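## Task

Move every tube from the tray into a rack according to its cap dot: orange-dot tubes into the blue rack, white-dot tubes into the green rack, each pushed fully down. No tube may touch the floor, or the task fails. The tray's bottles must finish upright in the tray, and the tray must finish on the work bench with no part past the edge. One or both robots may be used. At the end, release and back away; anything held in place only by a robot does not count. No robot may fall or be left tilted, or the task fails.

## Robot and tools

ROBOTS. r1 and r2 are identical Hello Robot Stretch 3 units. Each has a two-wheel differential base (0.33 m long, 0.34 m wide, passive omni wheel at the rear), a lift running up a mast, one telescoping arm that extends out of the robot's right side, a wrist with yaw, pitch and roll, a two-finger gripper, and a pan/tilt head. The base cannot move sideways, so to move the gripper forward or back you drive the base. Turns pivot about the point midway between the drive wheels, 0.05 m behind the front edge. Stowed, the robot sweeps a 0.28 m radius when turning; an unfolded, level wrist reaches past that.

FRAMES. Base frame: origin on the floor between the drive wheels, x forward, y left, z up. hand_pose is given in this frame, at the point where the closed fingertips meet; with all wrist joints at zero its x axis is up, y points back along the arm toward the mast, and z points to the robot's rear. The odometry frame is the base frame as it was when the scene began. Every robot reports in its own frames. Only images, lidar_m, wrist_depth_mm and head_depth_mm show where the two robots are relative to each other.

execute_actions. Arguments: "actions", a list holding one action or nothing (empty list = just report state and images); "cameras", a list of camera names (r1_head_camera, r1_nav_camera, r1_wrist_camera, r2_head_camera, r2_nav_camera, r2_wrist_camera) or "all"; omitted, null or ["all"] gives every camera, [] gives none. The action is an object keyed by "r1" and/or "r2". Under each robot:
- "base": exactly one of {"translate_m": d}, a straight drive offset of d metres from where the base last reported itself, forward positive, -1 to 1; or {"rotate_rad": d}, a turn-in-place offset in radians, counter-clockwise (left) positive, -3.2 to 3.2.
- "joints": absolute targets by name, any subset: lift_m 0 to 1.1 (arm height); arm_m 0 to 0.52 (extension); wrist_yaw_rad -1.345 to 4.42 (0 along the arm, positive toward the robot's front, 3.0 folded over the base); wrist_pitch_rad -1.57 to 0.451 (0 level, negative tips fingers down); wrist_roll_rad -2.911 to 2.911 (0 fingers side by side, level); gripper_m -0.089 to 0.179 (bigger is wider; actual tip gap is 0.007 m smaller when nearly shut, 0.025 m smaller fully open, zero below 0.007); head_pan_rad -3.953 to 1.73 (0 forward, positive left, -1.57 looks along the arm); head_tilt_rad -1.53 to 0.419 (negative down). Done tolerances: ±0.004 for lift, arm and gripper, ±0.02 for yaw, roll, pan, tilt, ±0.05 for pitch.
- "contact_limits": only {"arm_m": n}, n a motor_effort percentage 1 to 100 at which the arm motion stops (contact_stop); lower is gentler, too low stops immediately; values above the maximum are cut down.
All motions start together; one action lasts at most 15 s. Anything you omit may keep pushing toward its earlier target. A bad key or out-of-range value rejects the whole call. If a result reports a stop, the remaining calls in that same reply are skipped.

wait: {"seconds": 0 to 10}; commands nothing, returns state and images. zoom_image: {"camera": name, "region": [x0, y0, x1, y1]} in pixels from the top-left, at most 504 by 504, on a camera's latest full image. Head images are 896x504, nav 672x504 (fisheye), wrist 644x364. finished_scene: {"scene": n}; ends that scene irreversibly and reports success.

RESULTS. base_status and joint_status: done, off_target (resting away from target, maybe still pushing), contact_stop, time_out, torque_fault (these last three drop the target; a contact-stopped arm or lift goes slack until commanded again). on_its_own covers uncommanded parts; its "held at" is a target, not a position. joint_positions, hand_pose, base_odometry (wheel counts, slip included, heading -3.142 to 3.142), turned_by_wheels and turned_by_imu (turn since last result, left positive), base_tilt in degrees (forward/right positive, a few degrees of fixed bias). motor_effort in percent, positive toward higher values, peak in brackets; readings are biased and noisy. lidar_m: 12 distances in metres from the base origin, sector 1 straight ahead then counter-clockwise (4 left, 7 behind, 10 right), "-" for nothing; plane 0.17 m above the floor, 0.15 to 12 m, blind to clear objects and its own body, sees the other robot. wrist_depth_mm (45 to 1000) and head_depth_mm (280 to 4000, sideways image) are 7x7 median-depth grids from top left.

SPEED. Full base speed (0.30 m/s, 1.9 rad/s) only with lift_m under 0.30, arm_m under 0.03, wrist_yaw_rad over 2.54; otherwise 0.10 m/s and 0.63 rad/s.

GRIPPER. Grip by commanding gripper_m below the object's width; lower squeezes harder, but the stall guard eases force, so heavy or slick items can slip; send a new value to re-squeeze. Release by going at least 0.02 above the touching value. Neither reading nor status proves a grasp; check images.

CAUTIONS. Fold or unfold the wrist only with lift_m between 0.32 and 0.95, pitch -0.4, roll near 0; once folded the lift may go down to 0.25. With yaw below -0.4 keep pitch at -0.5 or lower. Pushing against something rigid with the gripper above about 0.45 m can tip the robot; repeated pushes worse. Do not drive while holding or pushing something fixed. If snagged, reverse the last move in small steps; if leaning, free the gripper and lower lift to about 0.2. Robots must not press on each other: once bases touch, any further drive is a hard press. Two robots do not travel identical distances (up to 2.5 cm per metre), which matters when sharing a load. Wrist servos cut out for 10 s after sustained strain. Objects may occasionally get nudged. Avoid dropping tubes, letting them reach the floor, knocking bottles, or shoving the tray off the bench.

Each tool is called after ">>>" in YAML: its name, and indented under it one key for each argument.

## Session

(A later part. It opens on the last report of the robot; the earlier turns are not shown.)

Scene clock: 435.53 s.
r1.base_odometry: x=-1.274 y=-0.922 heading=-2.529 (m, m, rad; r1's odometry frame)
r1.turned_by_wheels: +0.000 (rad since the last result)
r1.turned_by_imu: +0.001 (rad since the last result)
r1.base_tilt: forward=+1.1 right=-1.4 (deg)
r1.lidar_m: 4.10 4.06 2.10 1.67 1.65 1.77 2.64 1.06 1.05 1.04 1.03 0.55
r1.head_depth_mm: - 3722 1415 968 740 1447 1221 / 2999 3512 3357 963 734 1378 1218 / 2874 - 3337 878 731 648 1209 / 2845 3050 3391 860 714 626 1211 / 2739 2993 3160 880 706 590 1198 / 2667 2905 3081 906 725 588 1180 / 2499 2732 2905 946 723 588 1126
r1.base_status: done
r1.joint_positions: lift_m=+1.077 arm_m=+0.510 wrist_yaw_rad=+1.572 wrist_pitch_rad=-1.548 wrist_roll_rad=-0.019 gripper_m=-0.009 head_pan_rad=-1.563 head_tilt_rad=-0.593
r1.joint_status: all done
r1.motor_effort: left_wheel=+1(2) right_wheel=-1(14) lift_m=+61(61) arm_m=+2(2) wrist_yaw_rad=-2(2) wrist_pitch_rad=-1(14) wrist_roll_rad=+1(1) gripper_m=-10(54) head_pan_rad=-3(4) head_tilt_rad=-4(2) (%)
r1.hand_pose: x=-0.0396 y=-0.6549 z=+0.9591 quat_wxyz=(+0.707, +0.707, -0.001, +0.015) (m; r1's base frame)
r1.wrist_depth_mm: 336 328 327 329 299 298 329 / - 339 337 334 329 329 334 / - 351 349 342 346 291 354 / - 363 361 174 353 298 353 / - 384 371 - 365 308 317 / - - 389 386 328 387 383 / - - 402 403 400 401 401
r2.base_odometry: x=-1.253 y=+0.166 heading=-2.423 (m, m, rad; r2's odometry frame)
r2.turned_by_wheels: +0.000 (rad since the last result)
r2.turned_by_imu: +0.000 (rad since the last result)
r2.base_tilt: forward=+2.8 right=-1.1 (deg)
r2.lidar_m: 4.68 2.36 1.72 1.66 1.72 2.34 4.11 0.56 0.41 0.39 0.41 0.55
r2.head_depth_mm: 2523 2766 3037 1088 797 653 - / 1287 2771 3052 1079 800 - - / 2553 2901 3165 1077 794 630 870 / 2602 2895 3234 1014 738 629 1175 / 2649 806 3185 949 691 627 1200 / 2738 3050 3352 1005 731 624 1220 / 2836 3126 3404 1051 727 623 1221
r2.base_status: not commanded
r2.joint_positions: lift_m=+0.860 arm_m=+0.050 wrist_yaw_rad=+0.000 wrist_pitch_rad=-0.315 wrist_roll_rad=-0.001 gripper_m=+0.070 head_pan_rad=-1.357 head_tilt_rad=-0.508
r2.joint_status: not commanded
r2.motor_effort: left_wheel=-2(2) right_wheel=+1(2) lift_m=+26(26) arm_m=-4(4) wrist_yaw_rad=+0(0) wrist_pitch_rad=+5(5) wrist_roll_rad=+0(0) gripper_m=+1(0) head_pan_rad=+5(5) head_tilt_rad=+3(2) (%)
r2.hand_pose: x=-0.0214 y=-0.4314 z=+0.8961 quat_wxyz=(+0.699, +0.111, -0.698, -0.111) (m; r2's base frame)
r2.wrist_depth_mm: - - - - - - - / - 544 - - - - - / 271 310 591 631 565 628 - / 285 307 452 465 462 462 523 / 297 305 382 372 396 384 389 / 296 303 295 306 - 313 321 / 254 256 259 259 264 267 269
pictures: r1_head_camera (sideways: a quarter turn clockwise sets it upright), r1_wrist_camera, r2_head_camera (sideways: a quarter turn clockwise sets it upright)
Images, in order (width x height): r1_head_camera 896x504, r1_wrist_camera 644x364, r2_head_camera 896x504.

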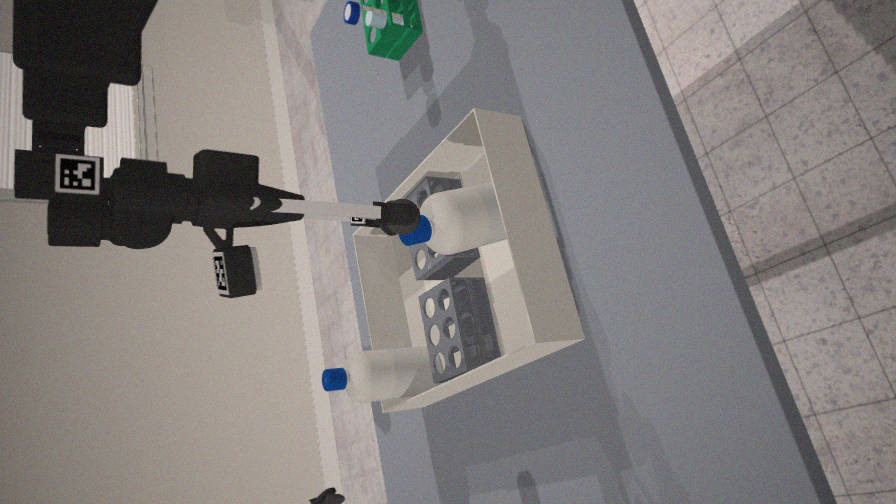

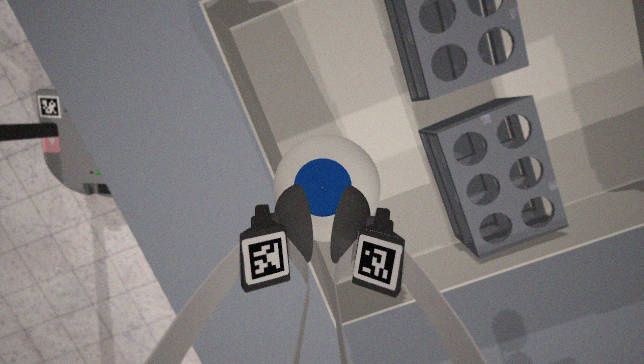

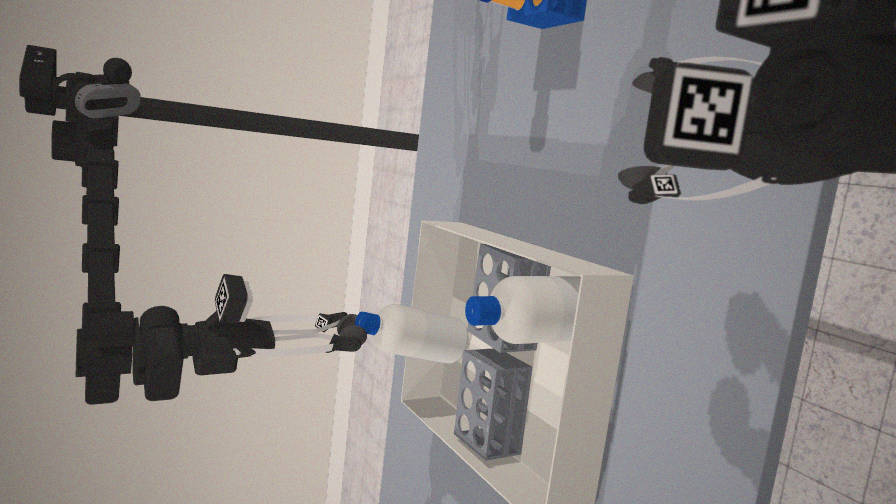

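Tilt is small now (~10°); releasing.

>>> execute_actions:
  actions:
    - {"r1":{"joints":{"gripper_m":0.07}}}
  cameras: []

>>> execute_actions:
  actions:
    - {"r1":{"joints":{"lift_m":1.1}}}
  cameras: ["r1_wrist_camera","r2_head_camera","r1_head_camera"]

Scene clock: 441.10 s.
r1.base_odometry: x=-1.274 y=-0.922 heading=-2.529 (m, m, rad; r1's odometry frame)
r1.turned_by_wheels: +0.000 (rad since the last result)
r1.turned_by_imu: +0.001 (rad since the last result)
r1.base_tilt: forward=+1.1 right=-1.4 (deg)
r1.lidar_m: 4.11 4.06 2.09 1.67 1.65 1.76 2.64 1.06 1.06 1.04 1.03 0.55
r1.head_depth_mm: - 3706 1417 967 738 1452 1219 / 3021 3532 3421 959 734 1370 1211 / 2872 - 3375 757 734 646 1211 / 2805 3051 3328 885 714 625 1214 / 2719 3033 3139 878 704 591 1201 / 2617 2892 3071 911 723 590 1177 / 2530 2749 2941 943 724 587 1127
r1.base_status: not commanded
r1.joint_positions: lift_m=+1.077 arm_m=+0.510 wrist_yaw_rad=+1.572 wrist_pitch_rad=-1.548 wrist_roll_rad=-0.019 gripper_m=+0.070 head_pan_rad=-1.563 head_tilt_rad=-0.593
r1.joint_status: all done
r1.motor_effort: left_wheel=+2(2) right_wheel=-1(1) lift_m=+61(61) arm_m=+2(2) wrist_yaw_rad=-3(2) wrist_pitch_rad=-1(1) wrist_roll_rad=+1(1) gripper_m=+1(80) head_pan_rad=-3(4) head_tilt_rad=-3(4) (%)
r1.hand_pose: x=-0.0396 y=-0.6549 z=+0.9591 quat_wxyz=(+0.707, +0.707, -0.001, +0.015) (m; r1's base frame)
r1.wrist_depth_mm: 332 331 325 328 302 302 325 / - 339 338 336 329 334 334 / - 354 347 342 347 293 349 / - 363 366 277 353 301 353 / - 373 - 216 278 306 317 / - - 391 361 351 389 386 / - - 402 401 400 403 403
r2.base_odometry: x=-1.253 y=+0.166 heading=-2.423 (m, m, rad; r2's odometry frame)
r2.turned_by_wheels: +0.000 (rad since the last result)
r2.turned_by_imu: +0.000 (rad since the last result)
r2.base_tilt: forward=+2.9 right=-1.1 (deg)
r2.lidar_m: 4.69 2.37 1.73 1.66 1.71 2.35 4.13 0.56 0.41 0.39 0.41 0.55
r2.head_depth_mm: 2513 2756 3009 1087 800 654 - / 1290 2771 3021 1082 798 - - / 2570 2882 3160 1076 797 629 871 / 2598 2930 3259 1012 739 628 1173 / 2662 806 3223 962 691 627 1197 / 2742 3043 3352 972 730 624 1223 / 2847 3135 3391 1053 730 622 1220
r2.base_status: not commanded
r2.joint_positions: lift_m=+0.860 arm_m=+0.050 wrist_yaw_rad=+0.000 wrist_pitch_rad=-0.315 wrist_roll_rad=-0.001 gripper_m=+0.070 head_pan_rad=-1.357 head_tilt_rad=-0.508
r2.joint_status: not commanded
r2.motor_effort: left_wheel=-2(3) right_wheel=+1(2) lift_m=+26(26) arm_m=-3(4) wrist_yaw_rad=+0(1) wrist_pitch_rad=+5(5) wrist_roll_rad=+0(0) gripper_m=+1(0) head_pan_rad=+4(5) head_tilt_rad=+3(3) (%)
r2.hand_pose: x=-0.0214 y=-0.4314 z=+0.8961 quat_wxyz=(+0.699, +0.111, -0.698, -0.111) (m; r2's base frame)
r2.wrist_depth_mm: - - - - - - - / - 597 - - - - - / 272 308 586 635 568 629 - / 285 307 447 471 463 455 522 / 298 307 383 375 394 382 386 / 298 306 295 308 - 314 317 / 255 258 258 262 263 269 270
pictures: none
No camera images: the call's "cameras" was empty. Leave "cameras" out to get every camera's image.

Scene clock: 442.03 s.
r1.base_odometry: x=-1.274 y=-0.922 heading=-2.529 (m, m, rad; r1's odometry frame)
r1.turned_by_wheels: +0.000 (rad since the last result)
r1.turned_by_imu: +0.000 (rad since the last result)
r1.base_tilt: forward=+1.0 right=-1.4 (deg)
r1.lidar_m: 4.11 4.04 2.10 1.67 1.66 1.77 2.64 1.06 1.05 1.04 1.03 0.55
r1.head_depth_mm: 3390 3732 1416 968 737 1460 1217 / 3198 3455 3335 962 734 1369 1218 / - - 3415 756 733 643 1217 / 2802 3117 3334 883 713 626 1206 / 2750 3009 3169 882 704 590 1207 / 2596 2871 3059 905 725 589 1184 / 2509 2757 2893 945 724 586 1136
r1.base_status: not commanded
r1.joint_positions: lift_m=+1.099 arm_m=+0.510 wrist_yaw_rad=+1.572 wrist_pitch_rad=-1.548 wrist_roll_rad=-0.019 gripper_m=+0.070 head_pan_rad=-1.563 head_tilt_rad=-0.593
r1.joint_status: all done
r1.motor_effort: left_wheel=+2(2) right_wheel=-1(2) lift_m=+60(68) arm_m=+2(2) wrist_yaw_rad=-2(2) wrist_pitch_rad=-1(1) wrist_roll_rad=+1(1) gripper_m=+1(1) head_pan_rad=-3(3) head_tilt_rad=-2(3) (%)
r1.hand_pose: x=-0.0396 y=-0.6549 z=+0.9811 quat_wxyz=(+0.707, +0.707, -0.001, +0.015) (m; r1's base frame)
r1.wrist_depth_mm: 354 349 348 346 316 340 345 / - 359 358 356 349 354 355 / - 371 366 369 365 335 364 / - 383 389 272 375 323 374 / - - - 238 360 331 392 / - - 416 408 413 411 410 / - - 425 424 421 426 418
r2.base_odometry: x=-1.253 y=+0.166 heading=-2.423 (m, m, rad; r2's odometry frame)
r2.turned_by_wheels: +0.000 (rad since the last result)
r2.turned_by_imu: +0.000 (rad since the last result)
r2.base_tilt: forward=+2.9 right=-1.2 (deg)
r2.lidar_m: 4.67 2.37 1.73 1.66 1.72 2.34 4.12 0.56 0.41 0.39 0.41 0.55
r2.head_depth_mm: 2515 2752 3010 1090 798 653 - / 1267 2749 3040 1082 800 - - / 2539 2855 3182 1072 796 631 870 / 2635 2923 3230 1015 738 628 1170 / 2617 803 3213 964 692 627 1195 / 2733 3015 3327 974 729 625 1225 / 2817 3112 3367 1052 728 623 1221
r2.base_status: not commanded
r2.joint_positions: lift_m=+0.860 arm_m=+0.050 wrist_yaw_rad=+0.000 wrist_pitch_rad=-0.315 wrist_roll_rad=-0.001 gripper_m=+0.070 head_pan_rad=-1.357 head_tilt_rad=-0.508
r2.joint_status: not commanded
r2.motor_effort: left_wheel=-3(3) right_wheel=+1(2) lift_m=+26(26) arm_m=-4(4) wrist_yaw_rad=+0(0) wrist_pitch_rad=+5(5) wrist_roll_rad=+0(0) gripper_m=+0(0) head_pan_rad=+4(4) head_tilt_rad=+4(3) (%)
r2.hand_pose: x=-0.0214 y=-0.4314 z=+0.8961 quat_wxyz=(+0.699, +0.111, -0.698, -0.111) (m; r2's base frame)
r2.wrist_depth_mm: - - - - - - - / - 615 - - - - - / 271 307 583 654 570 624 - / 286 305 453 475 460 461 519 / 299 309 384 372 397 380 388 / 296 306 295 306 - 312 317 / 255 258 260 262 265 268 269
pictures: r1_head_camera (sideways: a quarter turn clockwise sets it upright), r1_wrist_camera, r2_head_camera (sideways: a quarter turn clockwise sets it upright)
Images, in order (width x height): r1_head_camera 896x504, r1_wrist_camera 644x364, r2_head_camera 896x504.

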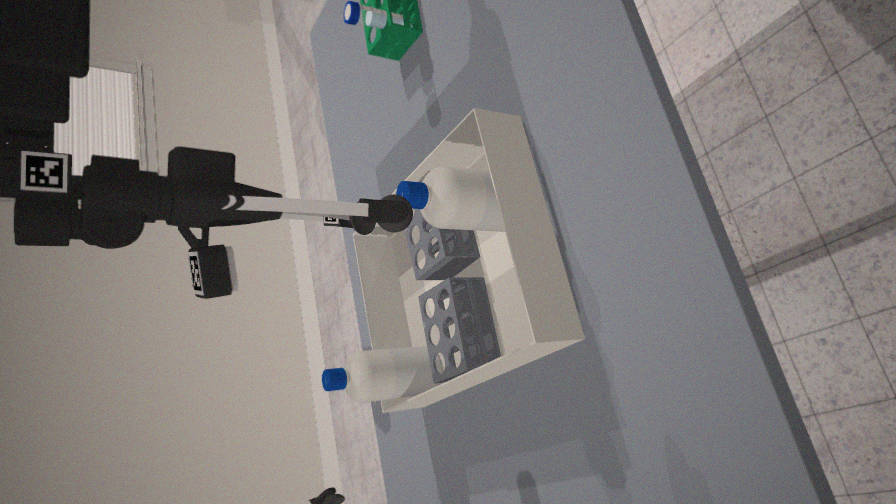

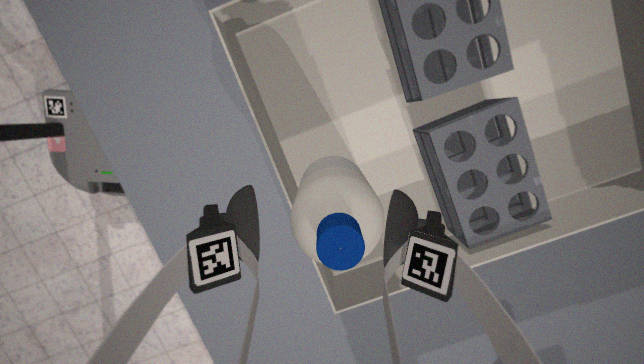

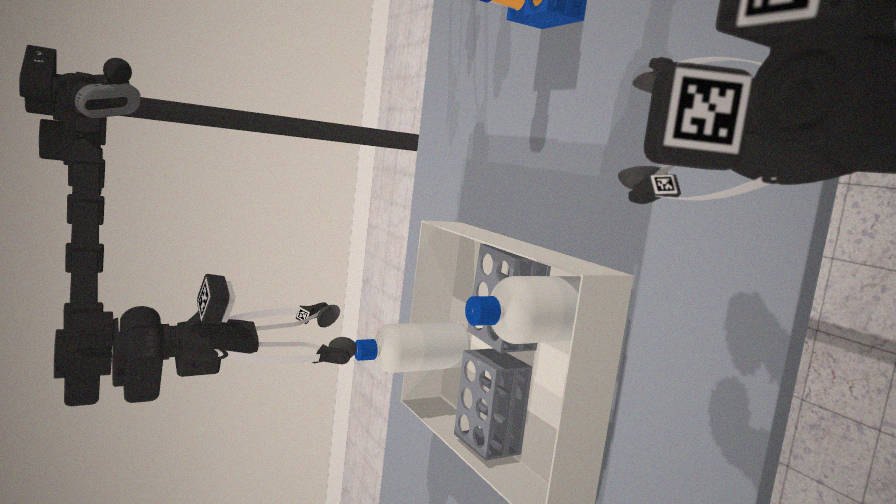

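>>> execute_actions:
  actions:
    - {"r1":{"joints":{"wrist_pitch_rad":-0.6}}}
  cameras: []

>>> execute_actions:
  actions:
    - {"r1":{"joints":{"arm_m":0.25}}}
  cameras: ["r2_head_camera","r1_head_camera"]

Scene clock: 448.33 s.
r1.base_odometry: x=-1.274 y=-0.922 heading=-2.529 (m, m, rad; r1's odometry frame)
r1.turned_by_wheels: +0.000 (rad since the last result)
r1.turned_by_imu: +0.001 (rad since the last result)
r1.base_tilt: forward=+1.1 right=-1.3 (deg)
r1.lidar_m: 4.12 4.06 2.10 1.67 1.65 1.77 2.65 1.06 1.06 1.04 1.03 0.55
r1.head_depth_mm: 3467 3637 1389 964 740 1450 1215 / 3184 3492 3341 963 735 1365 1216 / - 3324 3342 761 733 647 1218 / 2828 3231 3347 883 716 625 1206 / 2731 2982 3228 875 705 590 1206 / 2627 2910 2989 910 725 590 1178 / 2519 2790 2950 940 723 589 1134
r1.base_status: not commanded
r1.joint_positions: lift_m=+1.099 arm_m=+0.510 wrist_yaw_rad=+1.572 wrist_pitch_rad=-0.619 wrist_roll_rad=-0.019 gripper_m=+0.070 head_pan_rad=-1.563 head_tilt_rad=-0.593
r1.joint_status: all done
r1.motor_effort: left_wheel=+1(2) right_wheel=-2(2) lift_m=+60(60) arm_m=+2(2) wrist_yaw_rad=-2(2) wrist_pitch_rad=+8(8) wrist_roll_rad=+1(1) gripper_m=+1(1) head_pan_rad=-4(4) head_tilt_rad=-3(2) (%)
r1.hand_pose: x=+0.1733 y=-0.6547 z=+1.0695 quat_wxyz=(+0.632, +0.626, -0.317, +0.330) (m; r1's base frame)
r1.wrist_depth_mm: - - - - - - - / - - - - - - - / - 679 656 679 715 - - / - 581 597 575 604 626 - / - 511 - 527 545 525 - / 476 458 451 461 455 472 470 / 429 416 418 420 415 356 280
r2.base_odometry: x=-1.253 y=+0.166 heading=-2.423 (m, m, rad; r2's odometry frame)
r2.turned_by_wheels: +0.000 (rad since the last result)
r2.turned_by_imu: +0.000 (rad since the last result)
r2.base_tilt: forward=+2.8 right=-1.2 (deg)
r2.lidar_m: 4.68 2.37 1.72 1.66 1.72 2.34 4.12 0.56 0.41 0.39 0.40 0.55
r2.head_depth_mm: 2527 2750 3030 1092 800 653 - / 1269 2763 3014 1083 798 - - / 2555 2870 3168 1074 794 630 869 / 2616 2834 3224 1017 739 629 1172 / 2624 786 3262 967 691 626 1198 / 2728 3064 3333 975 731 625 1219 / 2844 3099 3404 1053 729 622 1218
r2.base_status: not commanded
r2.joint_positions: lift_m=+0.860 arm_m=+0.050 wrist_yaw_rad=+0.000 wrist_pitch_rad=-0.315 wrist_roll_rad=-0.001 gripper_m=+0.070 head_pan_rad=-1.357 head_tilt_rad=-0.508
r2.joint_status: not commanded
r2.motor_effort: left_wheel=-2(2) right_wheel=+1(1) lift_m=+26(26) arm_m=-4(4) wrist_yaw_rad=+0(0) wrist_pitch_rad=+5(5) wrist_roll_rad=+0(0) gripper_m=+1(1) head_pan_rad=+5(5) head_tilt_rad=+4(4) (%)
r2.hand_pose: x=-0.0214 y=-0.4314 z=+0.8961 quat_wxyz=(+0.699, +0.111, -0.698, -0.111) (m; r2's base frame)
r2.wrist_depth_mm: - - - - - - - / - 608 - - - - - / 269 307 589 633 570 624 - / 288 306 454 467 459 464 519 / 297 309 384 370 400 382 387 / 295 304 295 307 - 316 316 / 256 257 259 261 265 267 267
pictures: none
No camera images: the call's "cameras" was empty. Leave "cameras" out to get every camera's image.

Scene clock: 451.47 s.
r1.base_odometry: x=-1.274 y=-0.922 heading=-2.529 (m, m, rad; r1's odometry frame)
r1.turned_by_wheels: +0.000 (rad since the last result)
r1.turned_by_imu: +0.001 (rad since the last result)
r1.base_tilt: forward=+1.1 right=-1.4 (deg)
r1.lidar_m: 4.14 4.06 2.10 1.67 1.65 1.77 2.63 1.06 1.05 1.04 1.03 0.55
r1.head_depth_mm: 3418 3671 1397 967 736 1428 1214 / - 3519 3404 963 736 1360 1219 / - - 3272 765 731 647 1206 / 2820 3132 - 882 716 626 1213 / 2737 2956 1131 883 706 590 1204 / 2636 2854 3121 905 725 588 1178 / 2539 2749 2959 870 725 588 1132
r1.base_status: not commanded
r1.joint_positions: lift_m=+1.099 arm_m=+0.250 wrist_yaw_rad=+1.571 wrist_pitch_rad=-0.619 wrist_roll_rad=-0.019 gripper_m=+0.070 head_pan_rad=-1.563 head_tilt_rad=-0.593
r1.joint_status: all done
r1.motor_effort: left_wheel=+2(2) right_wheel=-2(2) lift_m=+60(60) arm_m=-4(4) wrist_yaw_rad=-1(2) wrist_pitch_rad=+9(8) wrist_roll_rad=+1(1) gripper_m=+1(1) head_pan_rad=-4(4) head_tilt_rad=-2(3) (%)
r1.hand_pose: x=+0.1733 y=-0.3954 z=+1.0695 quat_wxyz=(+0.632, +0.625, -0.318, +0.330) (m; r1's base frame)
r1.wrist_depth_mm: - - - - - - - / - - - - - - - / - - - 704 654 725 - / - - 608 599 580 604 607 / - - - 512 543 527 528 / - - 488 463 456 474 475 / - - - 412 425 425 432
r2.base_odometry: x=-1.253 y=+0.166 heading=-2.423 (m, m, rad; r2's odometry frame)
r2.turned_by_wheels: +0.000 (rad since the last result)
r2.turned_by_imu: +0.000 (rad since the last result)
r2.base_tilt: forward=+2.9 right=-1.1 (deg)
r2.lidar_m: 4.69 2.37 1.72 1.66 1.72 2.34 4.11 0.56 0.41 0.39 0.41 0.55
r2.head_depth_mm: 2505 2763 3048 1088 797 654 - / 1267 2743 3048 1082 799 - - / 2534 963 3134 1078 794 629 868 / 2571 2924 3240 1015 739 629 1175 / 2724 2992 3254 965 692 626 1198 / 2772 3066 3361 971 730 625 1224 / 2841 3139 3386 1052 730 622 1223
r2.base_status: not commanded
r2.joint_positions: lift_m=+0.860 arm_m=+0.050 wrist_yaw_rad=+0.000 wrist_pitch_rad=-0.315 wrist_roll_rad=-0.001 gripper_m=+0.070 head_pan_rad=-1.357 head_tilt_rad=-0.508
r2.joint_status: not commanded
r2.motor_effort: left_wheel=-2(3) right_wheel=+1(2) lift_m=+26(26) arm_m=-3(4) wrist_yaw_rad=-1(0) wrist_pitch_rad=+5(5) wrist_roll_rad=+0(0) gripper_m=+0(1) head_pan_rad=+5(5) head_tilt_rad=+3(5) (%)
r2.hand_pose: x=-0.0214 y=-0.4314 z=+0.8961 quat_wxyz=(+0.699, +0.111, -0.698, -0.111) (m; r2's base frame)
r2.wrist_depth_mm: - - - - - - - / - 612 - - - - - / 273 307 586 651 571 629 - / 287 305 449 469 456 464 523 / 300 306 384 371 396 381 387 / 298 305 293 310 - 316 317 / 252 258 261 263 263 269 268
pictures: r1_head_camera (sideways: a quarter turn clockwise sets it upright), r2_head_camera (sideways: a quarter turn clockwise sets it upright)
Images, in order (width x height): r1_head_camera 896x504, r2_head_camera 896x504.

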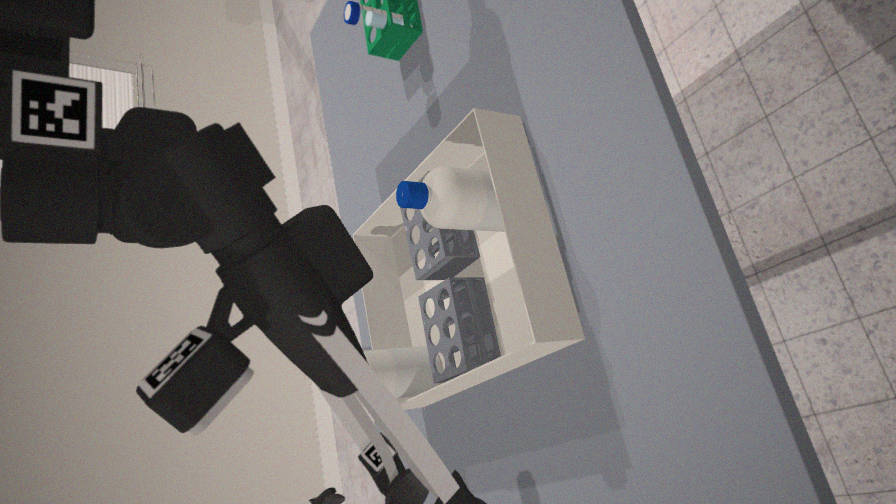

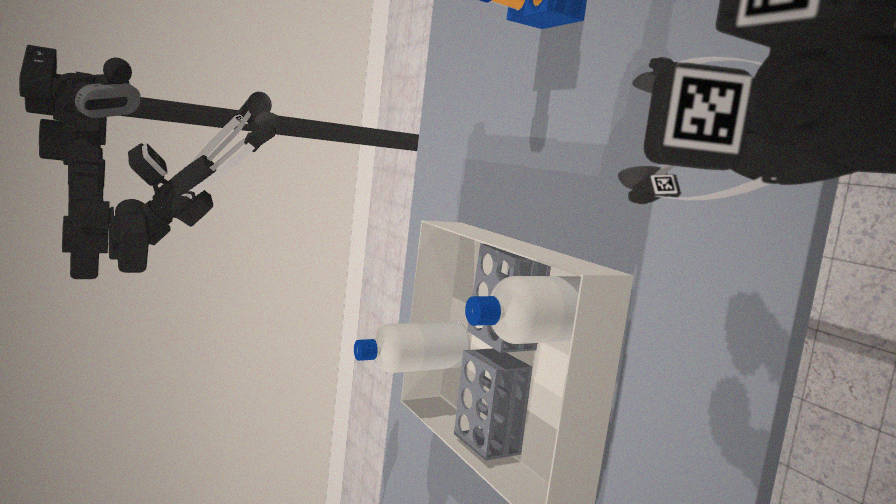

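>>> finished_scene:
  scene: 2

The scene is finished: the task was done.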